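# Thin alternate fruitlets off a branch onto the mat

## Task

Counting from the branch tip, break off every odd-numbered fruitlet (first, third, fifth, and onward) so that each one lands on the mat beneath; letting them fall there from the branch is fine. All even-numbered fruitlets stay attached. A hard hit on any fruitlet, or squeezing one at full grip force, can fail the task, and anything that stays in place only because the robot is holding it at the end does not count.

## Robot and tools

Robot: one arm with a parallel two-finger gripper, controlled by tool calls. The fingers point along the gripper's +x axis and close along its y axis. The reported hand point sits between the finger pads, about 3 to 4 cm back from the fingertips.

Scene frame: the origin is on the table top below the arm base, +z is up, and +y is to the left when looking along +x. The state line reports end_effector_position (m), end_effector_quat_wxyz and velocities (m/s, rad/s) in this frame. The base may be tilted, and the reported position gets less accurate at long reach. Joint positions are listed as waist, shoulder, elbow, wrist pitch, wrist yaw, wrist roll (rad), then the pad gap (m). Ranges: waist -3.054 to 3.054, shoulder 0 to 3.142, elbow 0 to 2.356, wrist pitch and wrist yaw -1.571 to 1.571, wrist roll -3.142 to 3.142.

Row format (used by both motion tools): 7 numbers, each in [-1, 1], ordered dx, dy, dz, rx, ry, rz, opening. The first six are an offset, not a pose. They are measured in the gripper's own axes, from the gripper pose reported at the start of the action; for the first action of a call, that is the last pose reported in this scene. Scale: 1.0 equals 0.6 m for translation or 180 degrees for rotation. rx, ry, rz form a single rotation vector. The opening is absolute: +1 is fully open (0.088 m), the empty fingers touch at about -0.80, and values down to -1 close no further. Going from fully open to closed takes at least about 0.5 s.

execute_actions(actions): a list of actions run one after another. Each action is a table of at most 15 rows, and each row lasts one control step of 1/30 s. If a table has fewer rows, its last row is repeated to fill out 15 steps (0.5 s). Every row is an offset from that action's start pose, not from the previous row. An empty list simply returns the state and images.

move(target, speed, blocking): takes one row as target (an offset from the last reported pose) and drives the gripper toward it along a straight path lasting 0.5 to 10 s. If the path needs longer than 10 s, it is cut off early. speed is the top speed in m/s (0.002 to 0.5, default 0.25); rotation is limited to twice that in rad/s. The opening is sent when the move begins. The path ignores obstacles, and the hand can lag, wander, or go faster than speed, especially with the arm nearly straight. Contact is harder when the move is faster or when the target lies farther beyond the contact point. The result adds a move: line giving the outcome (done, off_target, moving, held, fault) and any limits that acted: paced means the commanded pose was clipped; held means a check blocked some steps, after which the arm may surge. With blocking=false the call returns after 0.5 s; check it with wait(0), and call wait or stop before sending further commands.

wait(seconds 0 to 10): lets time pass while the last command is held. stop: brakes a running move (this needs room; the fingers keep moving). zoom_image(camera, region [x0,y0,x1,y1], at most 504x504 px): a closer view of a camera's latest image. show_instructions: shows the reference pages. finished_scene(scene): ends the scene permanently and reports whether it succeeded.

Cameras (each 504x504): cam_head_left, cam_head_right, cam_high, cam_low, cam_wrist. Calibration is given per camera and may be off by a few degrees and millimetres.

Controller behaviour: at each step the command is clipped to within 70 mm and 16 degrees of the measured pose, so large offsets need several actions. Hand target shows the current goal. Friction can leave the hand short or slightly tilted, and tiny moves may do nothing, so check the pose after each move. A pose unreachable line means the clearance check altered or blocked the command.

Grip: grip_measured uses the same scale as the opening. To hold something, command about 0.07 below grip_measured; a smaller gap gives a lighter grip. Do not crush fruitlets at full force. Readings can be about 1 mm off, and read narrower while squeezing.

Avoid the following. Joint torque above its limit (waist 17.8, shoulder 22, elbow 22, wrist pitch 5.8, wrist yaw 5.78, wrist roll 5.42 N m) causes a 10 s stop. Holding loads heats the motors: a MOTOR HOT line appears at 50 °C and a fault occurs at 95 °C. The simulation keeps running while you think. Objects may occasionally be nudged.

Suggested approach: identify the branch tip and count the fruitlets from it. Approach each odd fruitlet slowly, grip it lightly or push it sideways gently, twist or pull to snap it off, and let it drop onto the mat. Keep clear of the even fruitlets.

Each tool is called after "Emit:" as name([rows], argument=value, ...), one row to a line, values as JSON.

Reference images:

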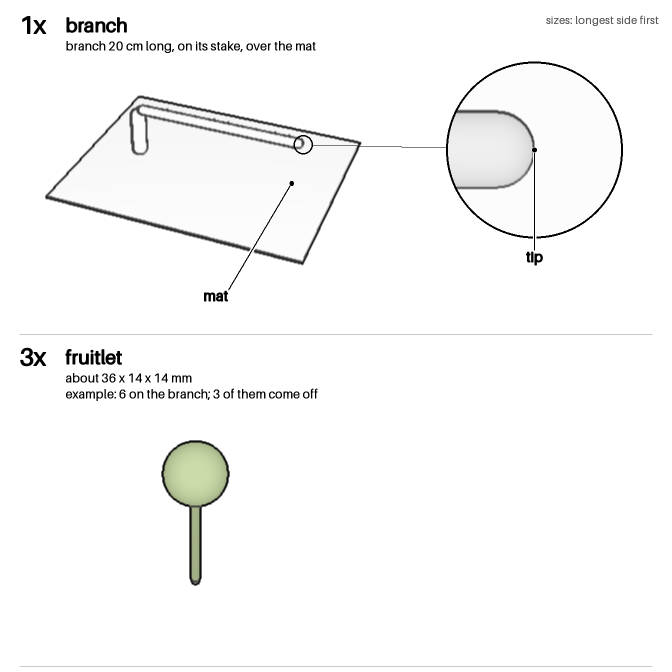

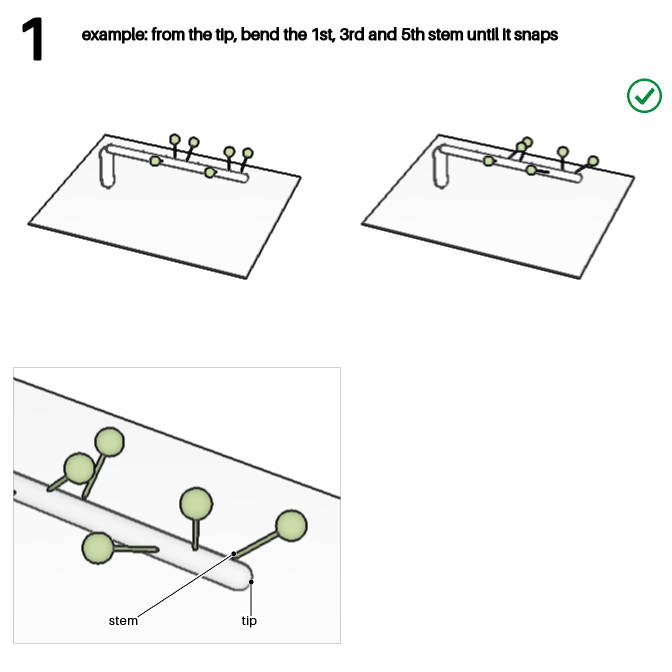

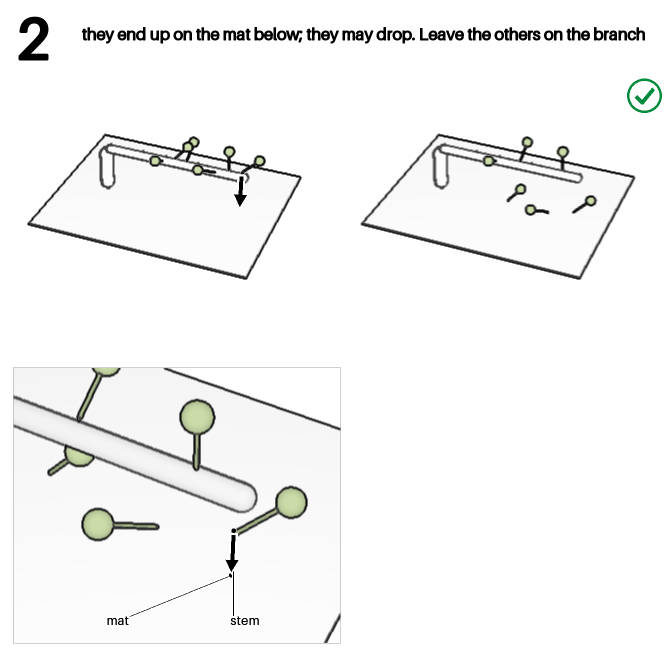

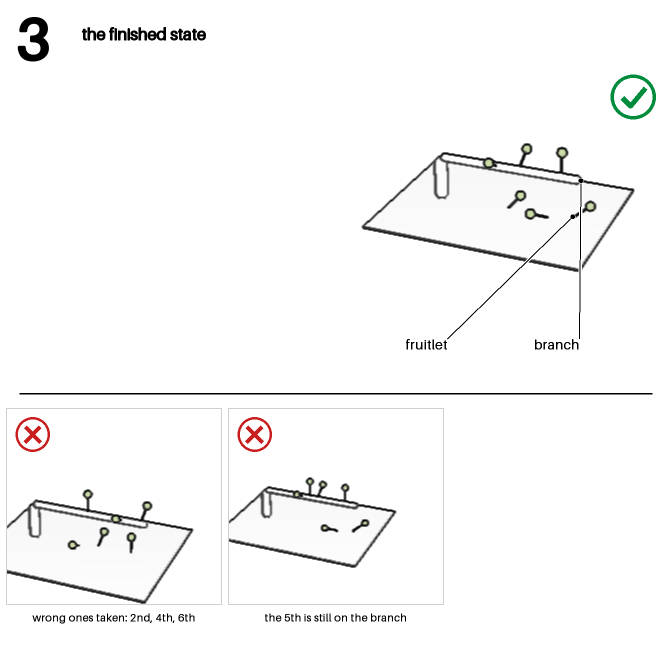

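## Session

Emit:
execute_actions(actions=[])

Scene clock: 0.00 s.
end_effector_position=(+0.2806, +0.5097, +0.1454) grip_measured=-0.039 end_effector_quat_wxyz=(+0.687, +0.230, +0.686, -0.065) end_effector_velocity=(-0.001, -0.002, -0.001) end_effector_angular_velocity=(-0.003, +0.013, -0.014)
Joint positions: [ 0.642  1.844  2.261 -1.168 -0.704  1.41   0.037]
Joint velocities: [-0.002 -0.002 -0.007 -0.007 -0.007  0.007 -0.   ]
Motor temperatures (°C, as the motors report them): [21 21 19 20 19 22]
Heat: hottest wrist roll 22 °C (+0.0 °C/min).
Hand target: +0.281, +0.510, +0.145; +0.687, +0.230, +0.686, -0.065

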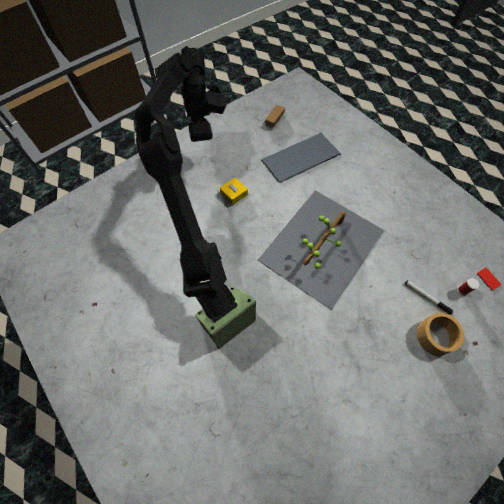

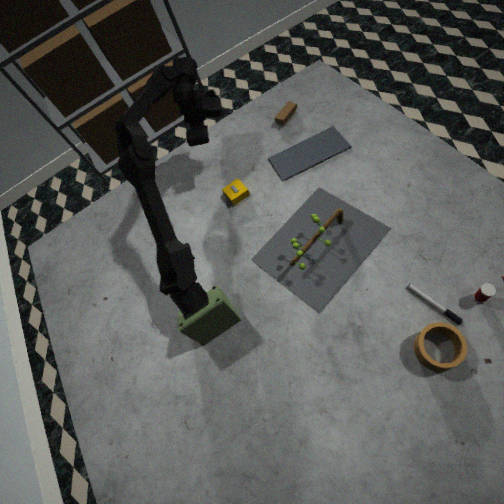

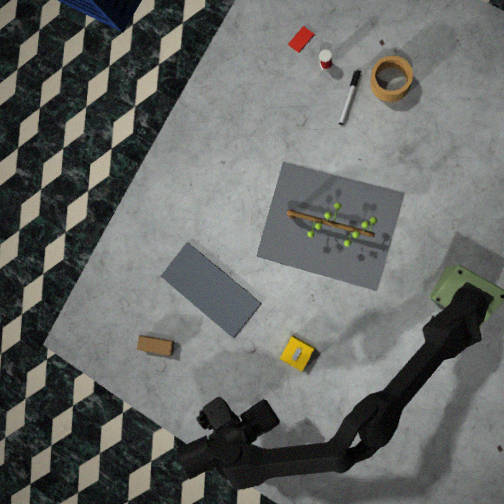

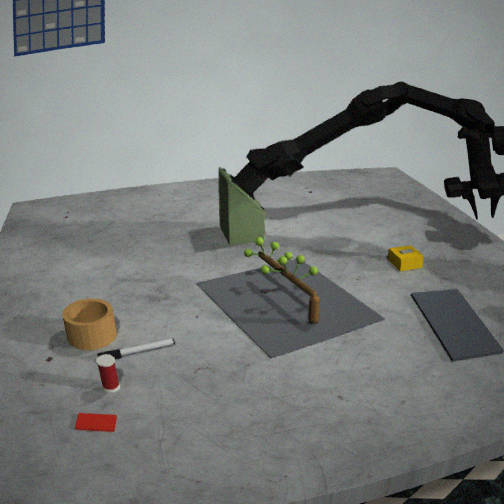

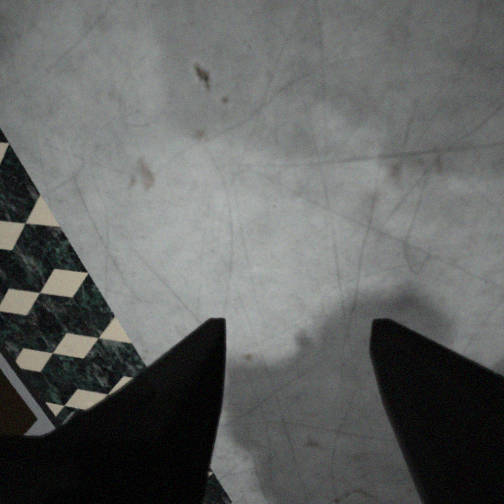

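Emit:
zoom_image(camera="cam_high", region=[270, 170, 410, 280])

Emit:
zoom_image(camera="cam_low", region=[220, 220, 360, 340])

Emit:
zoom_image(camera="cam_head_left", region=[280, 190, 380, 290])

Region (270, 170, 410, 280) of cam_high's 504x504 image, scaled by 3.600, with more detail than that image has; it fills the top 396 rows of this view, and the rest is white.

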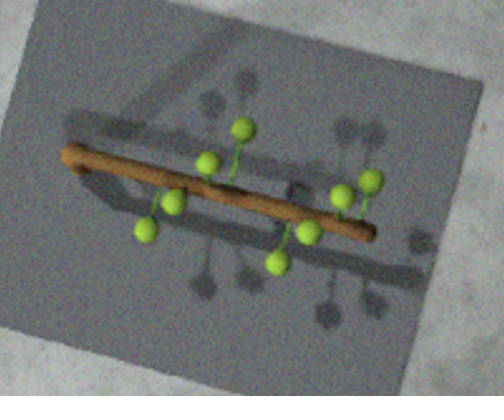

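Region (220, 220, 360, 340) of cam_low's 504x504 image, scaled by 3.600, with more detail than that image has; it fills the top 432 rows of this view, and the rest is white.

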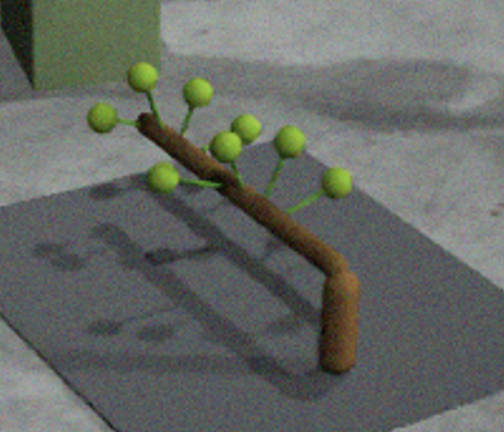

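Region (280, 190, 380, 290) of cam_head_left's 504x504 image, scaled by 5.040, with more detail than that image has.

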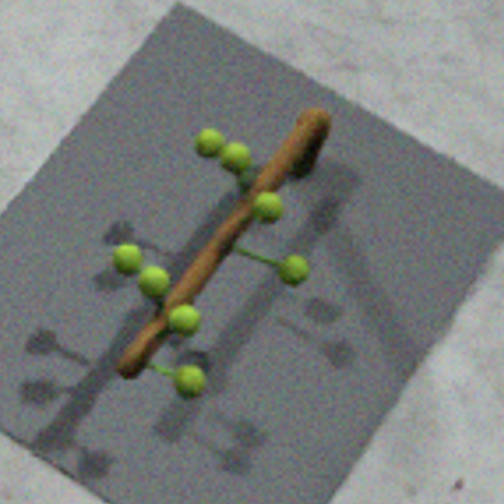

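Emit:
move(target=[-0.357,-0.742,0.44,0,0,0,-0.3], speed=0.3)

Scene clock: 34.73 s.
end_effector_position=(+0.3267, -0.0378, +0.2368) grip_measured=-0.298 end_effector_quat_wxyz=(+0.711, +0.218, +0.664, -0.082) end_effector_velocity=(+0.002, -0.002, -0.003) end_effector_angular_velocity=(+0.005, -0.004, +0.007)
Joint positions: [-0.662  2.314  1.678 -1.569 -0.797 -0.455  0.024]
Joint velocities: [ 0.002  0.012  0.002  0.007 -0.007 -0.007 -0.   ]
Motor temperatures (°C, as the motors report them): [23 28 21 21 19 22]
Heat: hottest shoulder 28 °C (+10.4 °C/min).
Hand target: +0.327, -0.041, +0.237; +0.710, +0.218, +0.665, -0.083
Off the commanded pose: 0.005 m, 4 deg.
joint sent to its limit — the command would take joint 4 (wrist pitch) past its lower limit, so that joint was sent only as far as its limit.
move: off_target
camera_calibration (this result's frames):
cam_wrist: T_world_to_cam=[[-0.391314, -0.894734, -0.215233, 0.159145], [-0.900323, 0.323803, 0.290808, 0.273056], [-0.190503, 0.307577, -0.932258, 0.370366], [0, 0, 0, 1]] pos_world=[0.378671, -0.05994, 0.300123]

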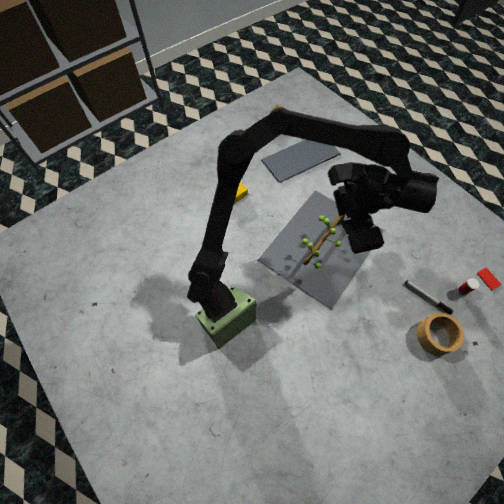

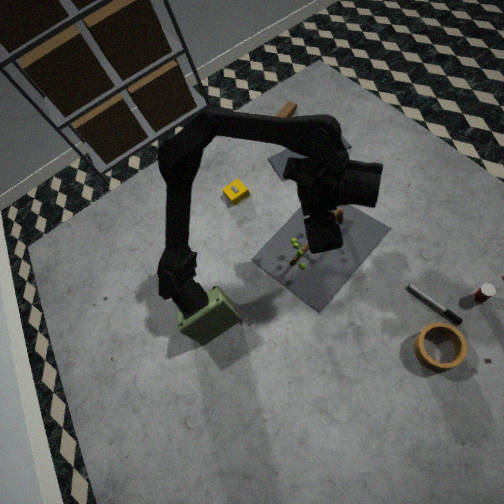

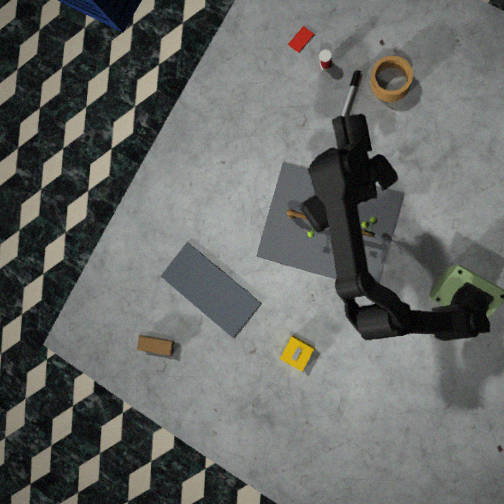

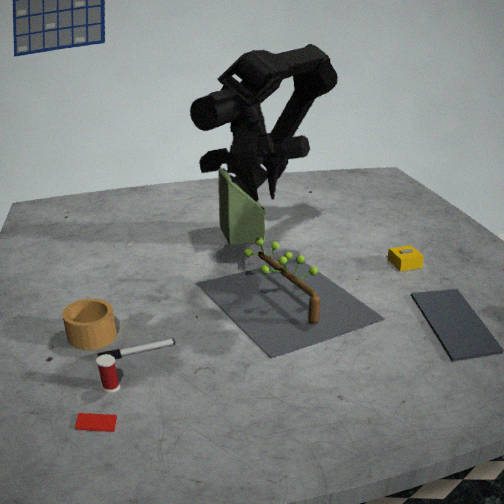

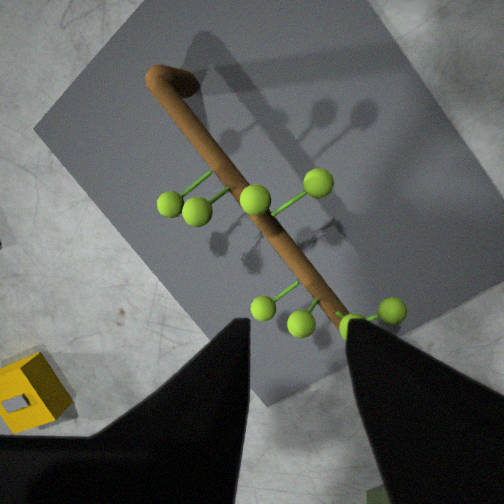

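Emit:
move(target=[0.155,-0.021,0.04,0,0,0,-0.62], speed=0.1)

Emit:
zoom_image(camera="cam_low", region=[220, 180, 360, 320])

Scene clock: 83.93 s.
end_effector_position=(+0.3553, -0.0415, +0.1473) grip_measured=-0.618 end_effector_quat_wxyz=(+0.714, +0.211, +0.663, -0.081) end_effector_velocity=(-0.001, +0.000, -0.001) end_effector_angular_velocity=(+0.008, -0.003, -0.011)
Joint positions: [-0.487  2.356  1.492 -1.159 -0.884 -0.232  0.009]
Joint velocities: [-0.002 -0.002 -0.012  0.007 -0.007  0.007 -0.   ]
Motor temperatures (°C, as the motors report them): [27 25 22 21 19 22]
Heat: hottest waist 27 °C (+0.0 °C/min).
Hand target: +0.354, -0.043, +0.144; +0.711, +0.218, +0.663, -0.083
Off the commanded pose: 0.004 m, 1 deg.
move: done
camera_calibration (this result's frames):
cam_wrist: T_world_to_cam=[[-0.380754, -0.90101, -0.207863, 0.142648], [-0.905187, 0.317279, 0.28279, 0.328608], [-0.188846, 0.295829, -0.936388, 0.292965], [0, 0, 0, 1]] pos_world=[0.407091, -0.0624003, 0.211053]

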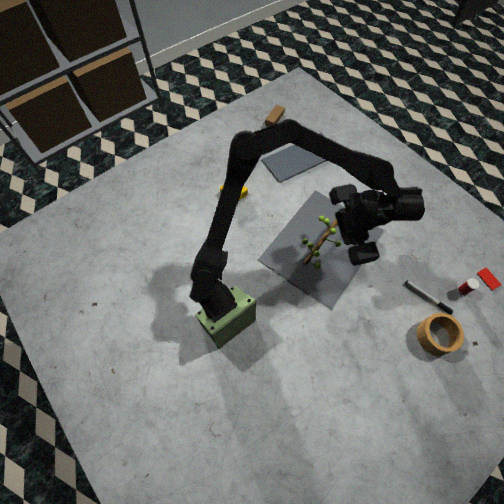

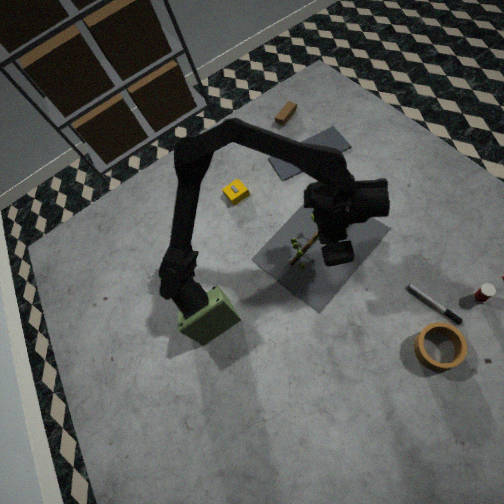

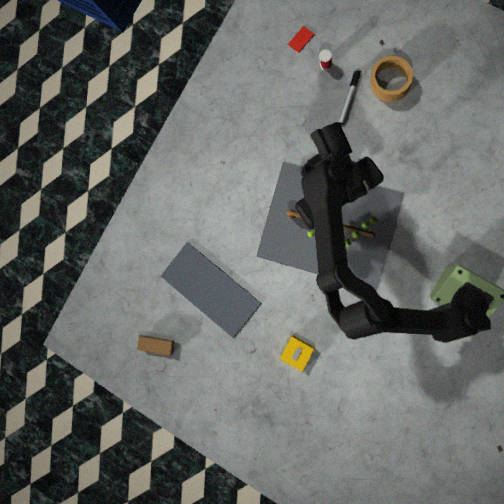

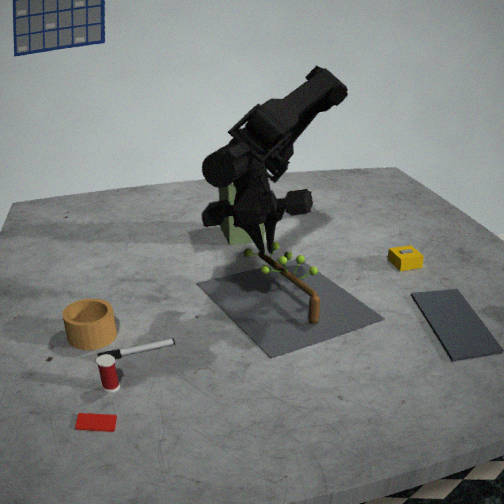

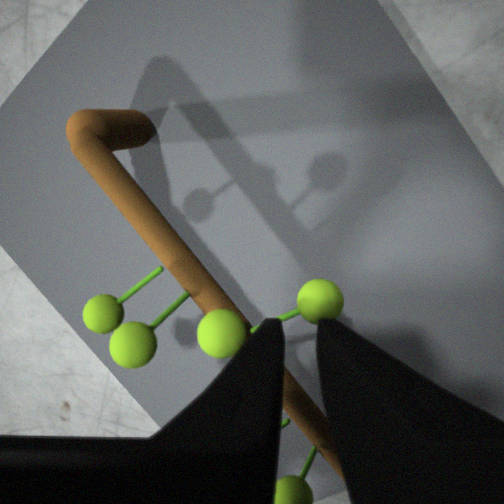

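Region (220, 180, 360, 320) of cam_low's 504x504 image, scaled by 3.600, with more detail than that image has.

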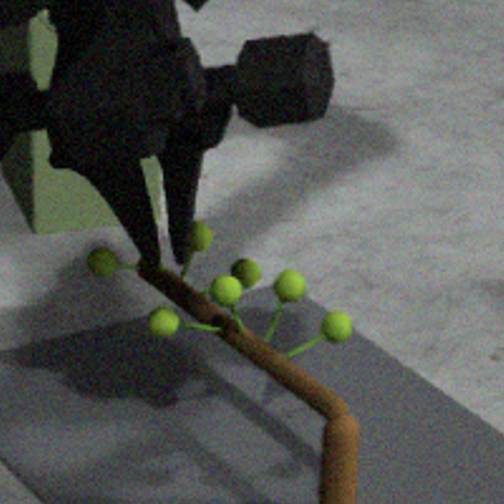

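Emit:
move(target=[0.035,-0.0135,0.007,0,0,0,-0.62], speed=0.02)

Emit:
zoom_image(camera="cam_low", region=[220, 180, 360, 320])

Scene clock: 101.07 s.
end_effector_position=(+0.3601, -0.0454, +0.1289) grip_measured=-0.618 end_effector_quat_wxyz=(+0.717, +0.204, +0.661, -0.080) end_effector_velocity=(+0.001, -0.001, +0.002) end_effector_angular_velocity=(+0.002, -0.015, +0.007)
Joint positions: [-0.456  2.374  1.461 -1.063 -0.892 -0.19   0.009]
Joint velocities: [-0.007 -0.002 -0.002  0.007 -0.007 -0.007 -0.   ]
Motor temperatures (°C, as the motors report them): [28 26 21 21 19 22]
Heat: hottest waist 28 °C (+1.0 °C/min).
Hand target: +0.358, -0.047, +0.125; +0.714, +0.211, +0.663, -0.081
Off the commanded pose: 0.004 m, 1 deg.
move: done
camera_calibration (this result's frames):
cam_wrist: T_world_to_cam=[[-0.369848, -0.907124, -0.200843, 0.132045], [-0.910111, 0.310253, 0.274666, 0.341917], [-0.186844, 0.284374, -0.94033, 0.27711], [0, 0, 0, 1]] pos_world=[0.411795, -0.0651022, 0.193182]

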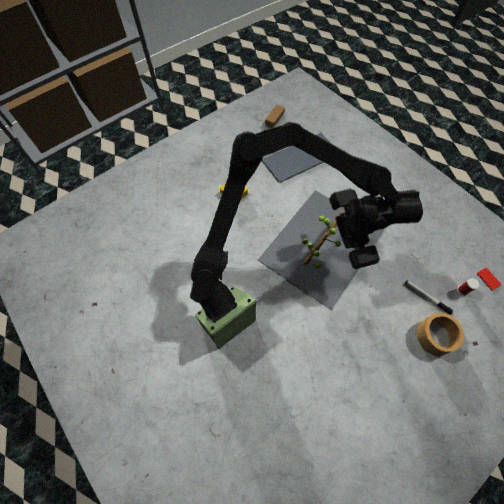

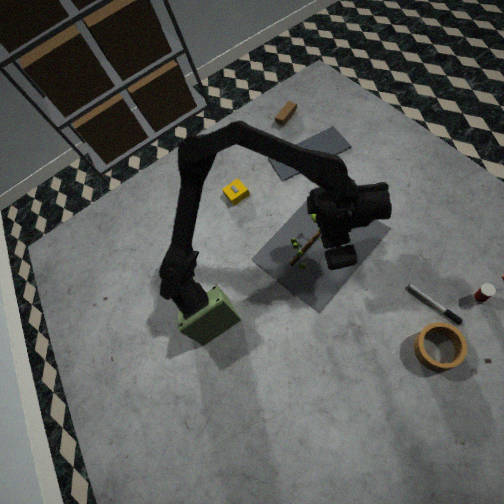

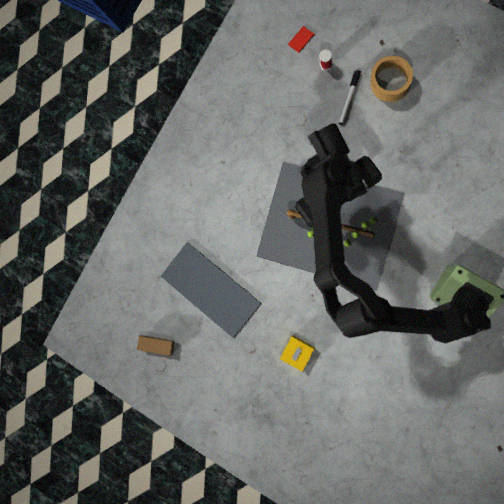

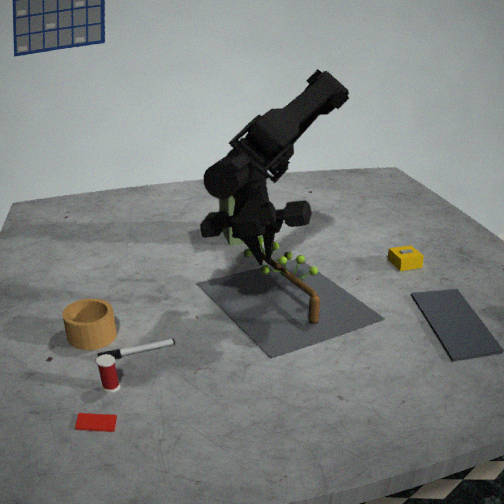

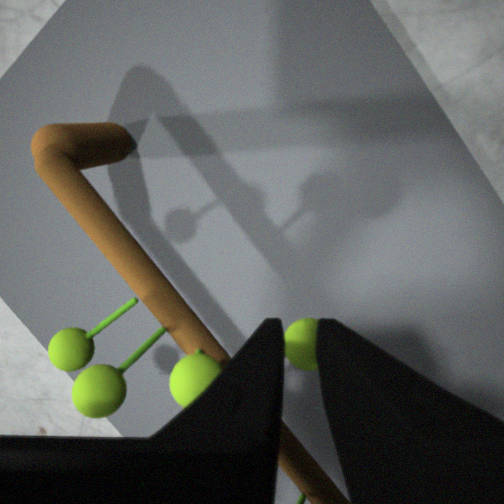

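Region (220, 180, 360, 320) of cam_low's 504x504 image, scaled by 3.600, with more detail than that image has.

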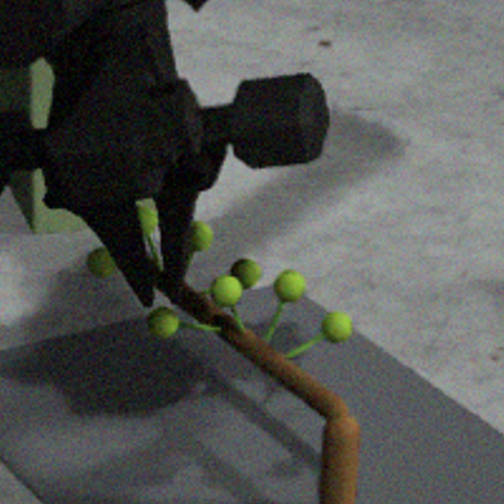

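Emit:
move(target=[0.05,-0.004,0,0,0,0,-0.62], speed=0.015)

Emit:
zoom_image(camera="cam_low", region=[220, 180, 360, 320])

Scene clock: 109.63 s.
end_effector_position=(+0.3649, -0.0413, +0.1028) grip_measured=-0.618 end_effector_quat_wxyz=(+0.721, +0.198, +0.660, -0.079) end_effector_velocity=(-0.001, +0.001, -0.002) end_effector_angular_velocity=(+0.023, -0.007, -0.013)
Joint positions: [-0.397  2.374  1.397 -0.916 -0.908 -0.104  0.009]
Joint velocities: [-0.002  0.002 -0.012  0.007 -0.022  0.007 -0.   ]
Motor temperatures (°C, as the motors report them): [28 26 21 21 19 22]
Heat: hottest waist 28 °C (+1.0 °C/min).
Hand target: +0.363, -0.043, +0.099; +0.717, +0.204, +0.661, -0.080
Off the commanded pose: 0.005 m, 1 deg.
move: done
camera_calibration (this result's frames):
cam_wrist: T_world_to_cam=[[-0.3591, -0.912841, -0.194339, 0.127447], [-0.915016, 0.303334, 0.265957, 0.354597], [-0.183827, 0.273329, -0.944192, 0.25111], [0, 0, 0, 1]] pos_world=[0.416389, -0.0598581, 0.167557]

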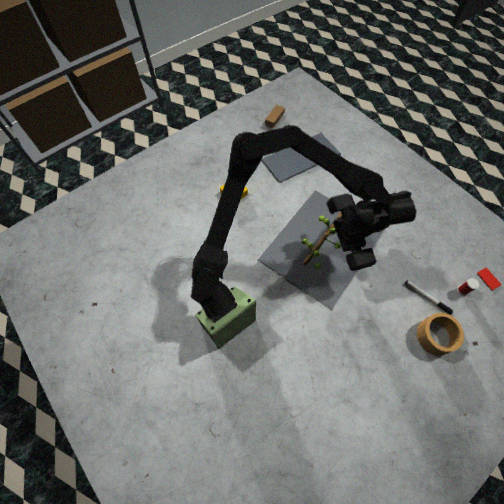

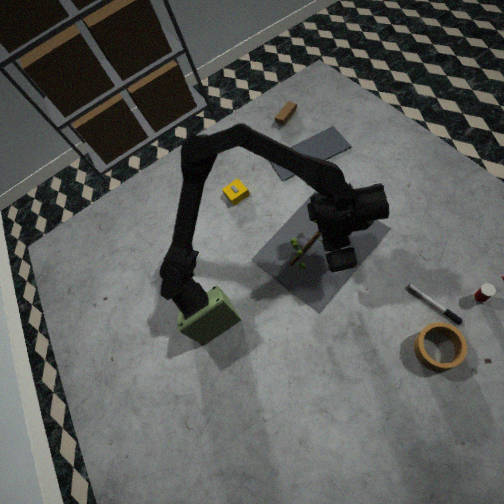

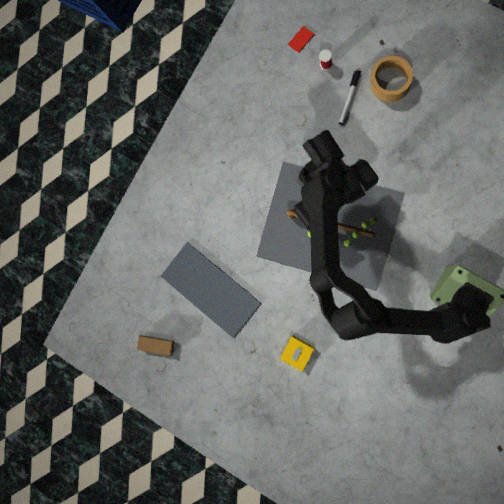

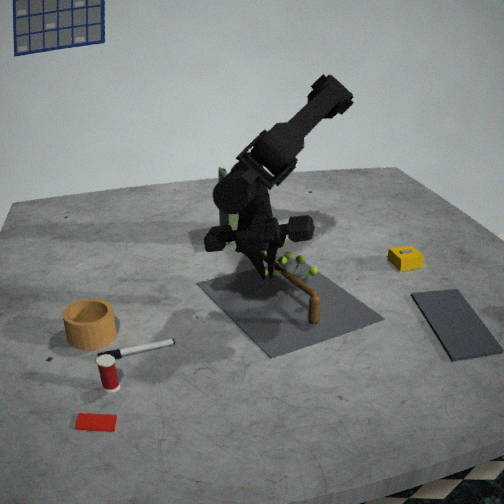

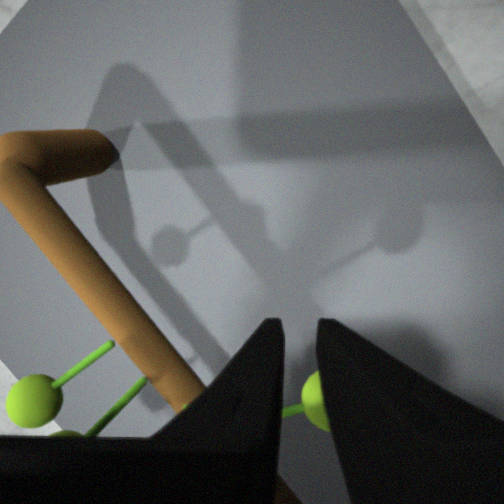

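Region (220, 180, 360, 320) of cam_low's 504x504 image, scaled by 3.600, with more detail than that image has.

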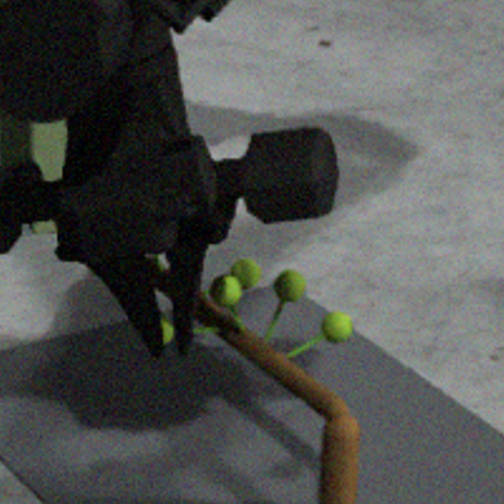

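Emit:
move(target=[-0.04,0,0,0,0,0,-0.62], speed=0.03)

Emit:
move(target=[0,-0.004,-0.02,0,0,0,-0.62], speed=0.02)

Scene clock: 125.90 s.
end_effector_position=(+0.3599, -0.0443, +0.1218) grip_measured=-0.618 end_effector_quat_wxyz=(+0.717, +0.202, +0.663, -0.079) end_effector_velocity=(-0.003, +0.006, +0.002) end_effector_angular_velocity=(+0.015, +0.011, +0.006)
Joint positions: [-0.442  2.374  1.442 -1.031 -0.895 -0.176  0.009]
Joint velocities: [ 0.002 -0.007  0.002 -0.037 -0.007 -0.022 -0.   ]
Motor temperatures (°C, as the motors report them): [29 26 21 21 19 22]
Heat: hottest waist 29 °C (+3.0 °C/min).
Hand target: +0.362, -0.045, +0.126; +0.721, +0.198, +0.660, -0.079
Off the commanded pose: 0.005 m, 1 deg.
move: done
camera_calibration (this result's frames):
cam_wrist: T_world_to_cam=[[-0.366436, -0.908871, -0.199192, 0.130013], [-0.910738, 0.306534, 0.276754, 0.343157], [-0.190474, 0.282824, -0.940069, 0.271319], [0, 0, 0, 1]] pos_world=[0.411847, -0.06376, 0.185986]

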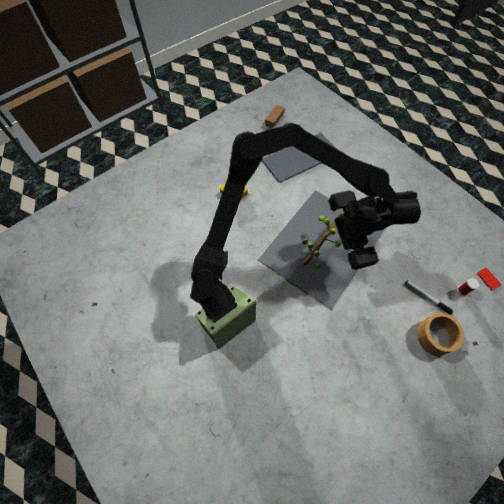

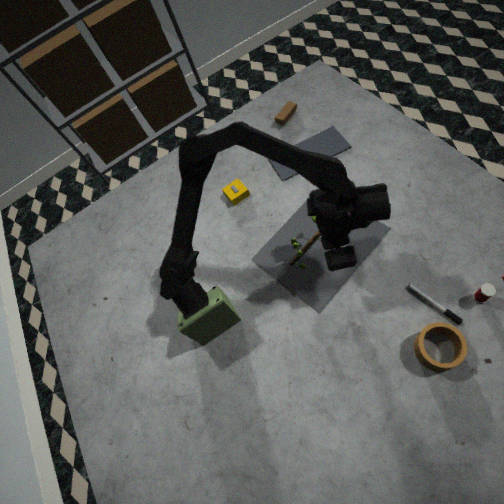

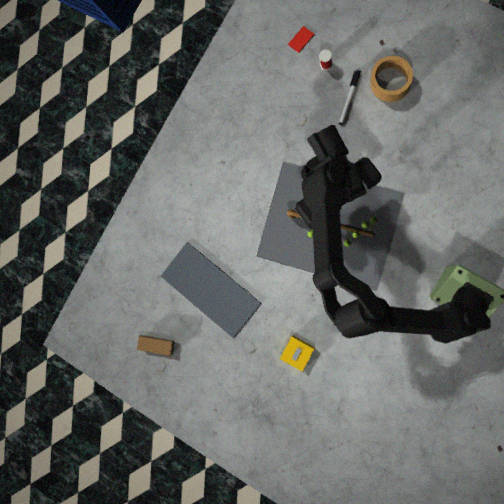

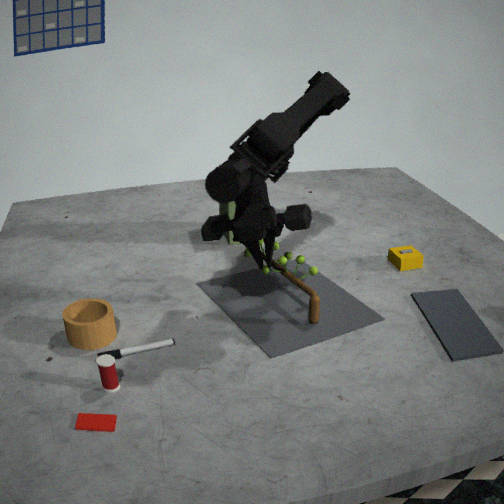

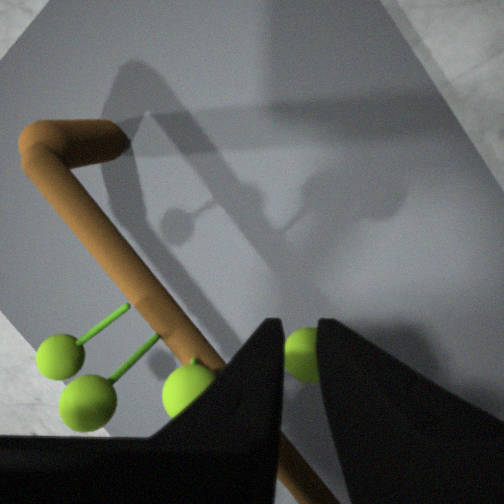

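Scene clock: 126.77 s.
end_effector_position=(+0.3488, -0.0444, +0.1189) grip_measured=-0.618 end_effector_quat_wxyz=(+0.715, +0.205, +0.664, -0.081) end_effector_velocity=(-0.005, -0.000, -0.001) end_effector_angular_velocity=(-0.001, +0.010, +0.009)
Joint positions: [-0.449  2.354  1.387 -1.012 -0.892 -0.185  0.009]
Joint velocities: [-0.002 -0.002 -0.012 -0.007  0.007 -0.022 -0.   ]
Motor temperatures (°C, as the motors report them): [29 26 21 21 19 22]
Heat: hottest waist 29 °C (+3.0 °C/min).
Hand target: +0.348, -0.042, +0.121; +0.717, +0.202, +0.663, -0.079
Off the commanded pose: 0.003 m, 0 deg.
move: done
camera_calibration (this result's frames):
cam_wrist: T_world_to_cam=[[-0.373118, -0.906022, -0.199769, 0.127817], [-0.907506, 0.311631, 0.281636, 0.332357], [-0.192914, 0.286376, -0.938495, 0.267308], [0, 0, 0, 1]] pos_world=[0.400874, -0.0643179, 0.182798]

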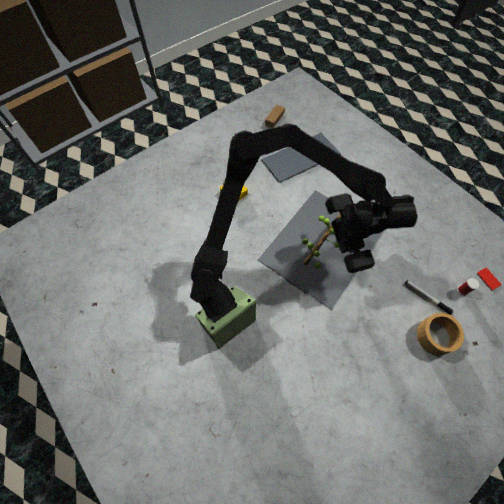

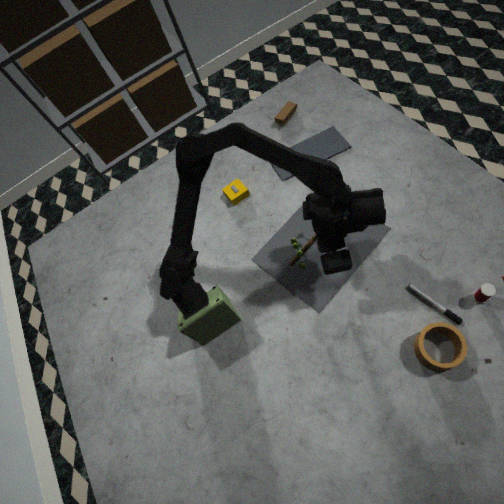

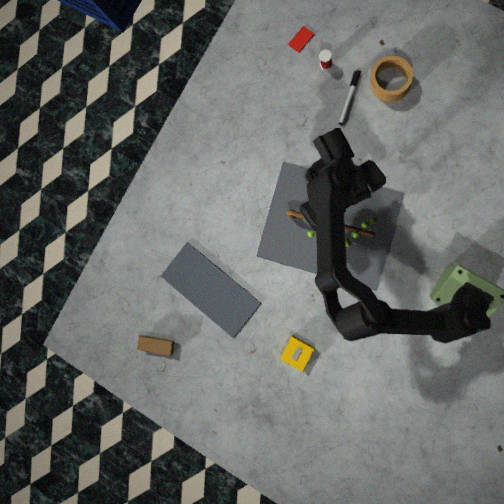

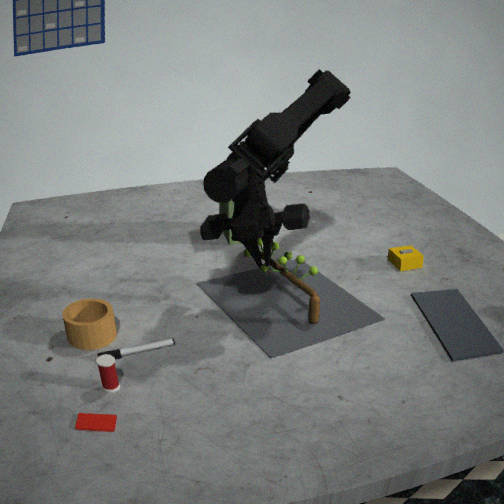

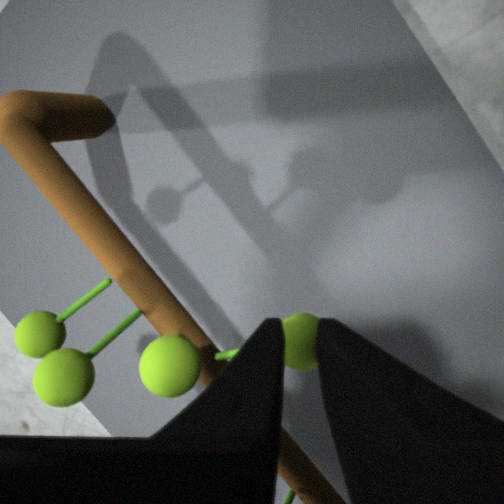

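Emit:
move(target=[0.05,-0.007,0.003,0,0,0,-0.62], speed=0.015)

Emit:
zoom_image(camera="cam_low", region=[220, 200, 340, 320])

Scene clock: 146.00 s.
end_effector_position=(+0.3543, -0.0426, +0.0921) grip_measured=-0.618 end_effector_quat_wxyz=(+0.718, +0.198, +0.662, -0.080) end_effector_velocity=(-0.002, +0.000, -0.000) end_effector_angular_velocity=(+0.009, -0.001, +0.012)
Joint positions: [-0.391  2.367  1.335 -0.865 -0.907 -0.1    0.009]
Joint velocities: [-0.002  0.002 -0.002 -0.007 -0.007 -0.022 -0.   ]
Motor temperatures (°C, as the motors report them): [29 28 21 21 19 22]
Heat: hottest waist 29 °C (+2.0 °C/min).
Hand target: +0.352, -0.044, +0.089; +0.715, +0.205, +0.664, -0.081
Off the commanded pose: 0.004 m, 1 deg.
move: done
camera_calibration (this result's frames):
cam_wrist: T_world_to_cam=[[-0.362201, -0.911913, -0.192938, 0.121351], [-0.912374, 0.304497, 0.273597, 0.346554], [-0.190748, 0.275129, -0.942295, 0.24183], [0, 0, 0, 1]] pos_world=[0.406269, -0.0613978, 0.156472]

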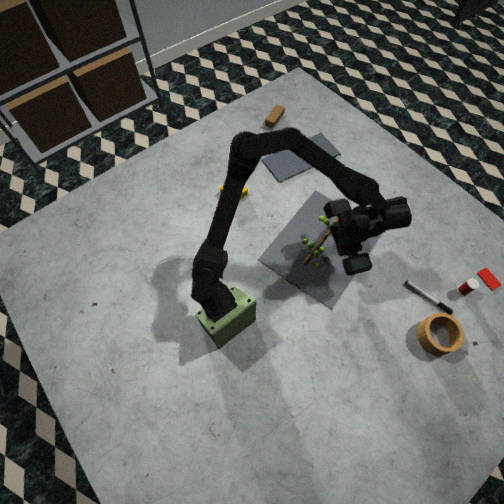

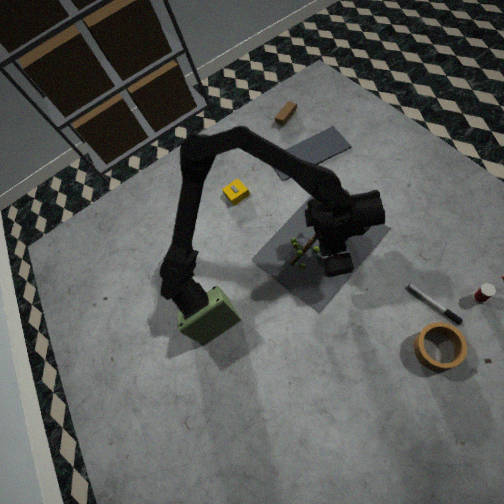

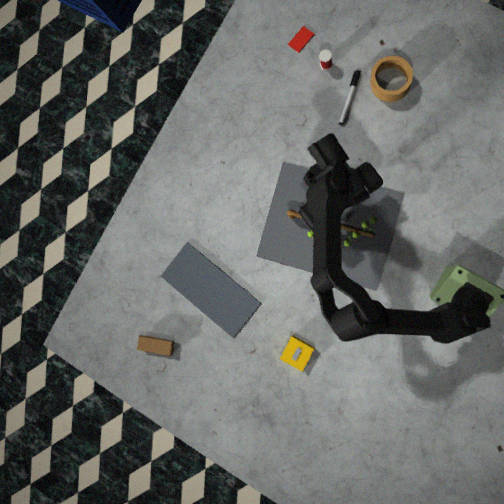

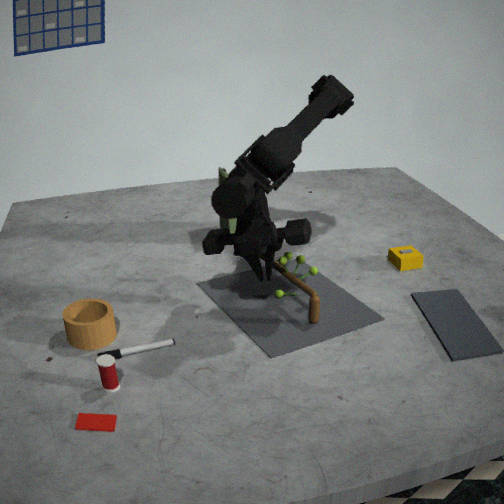

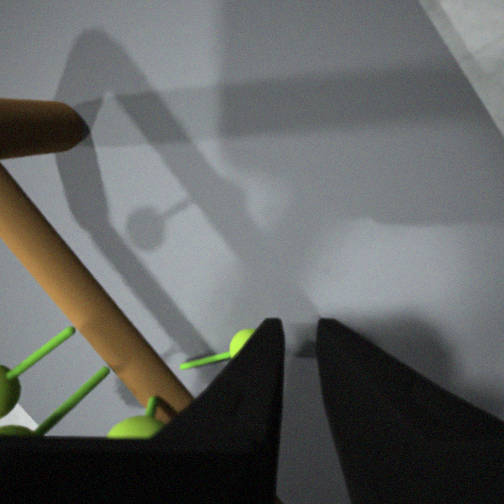

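Region (220, 200, 340, 320) of cam_low's 504x504 image, scaled by 4.200, with more detail than that image has.

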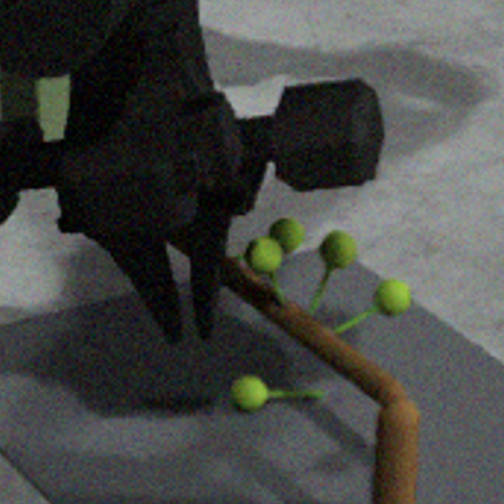

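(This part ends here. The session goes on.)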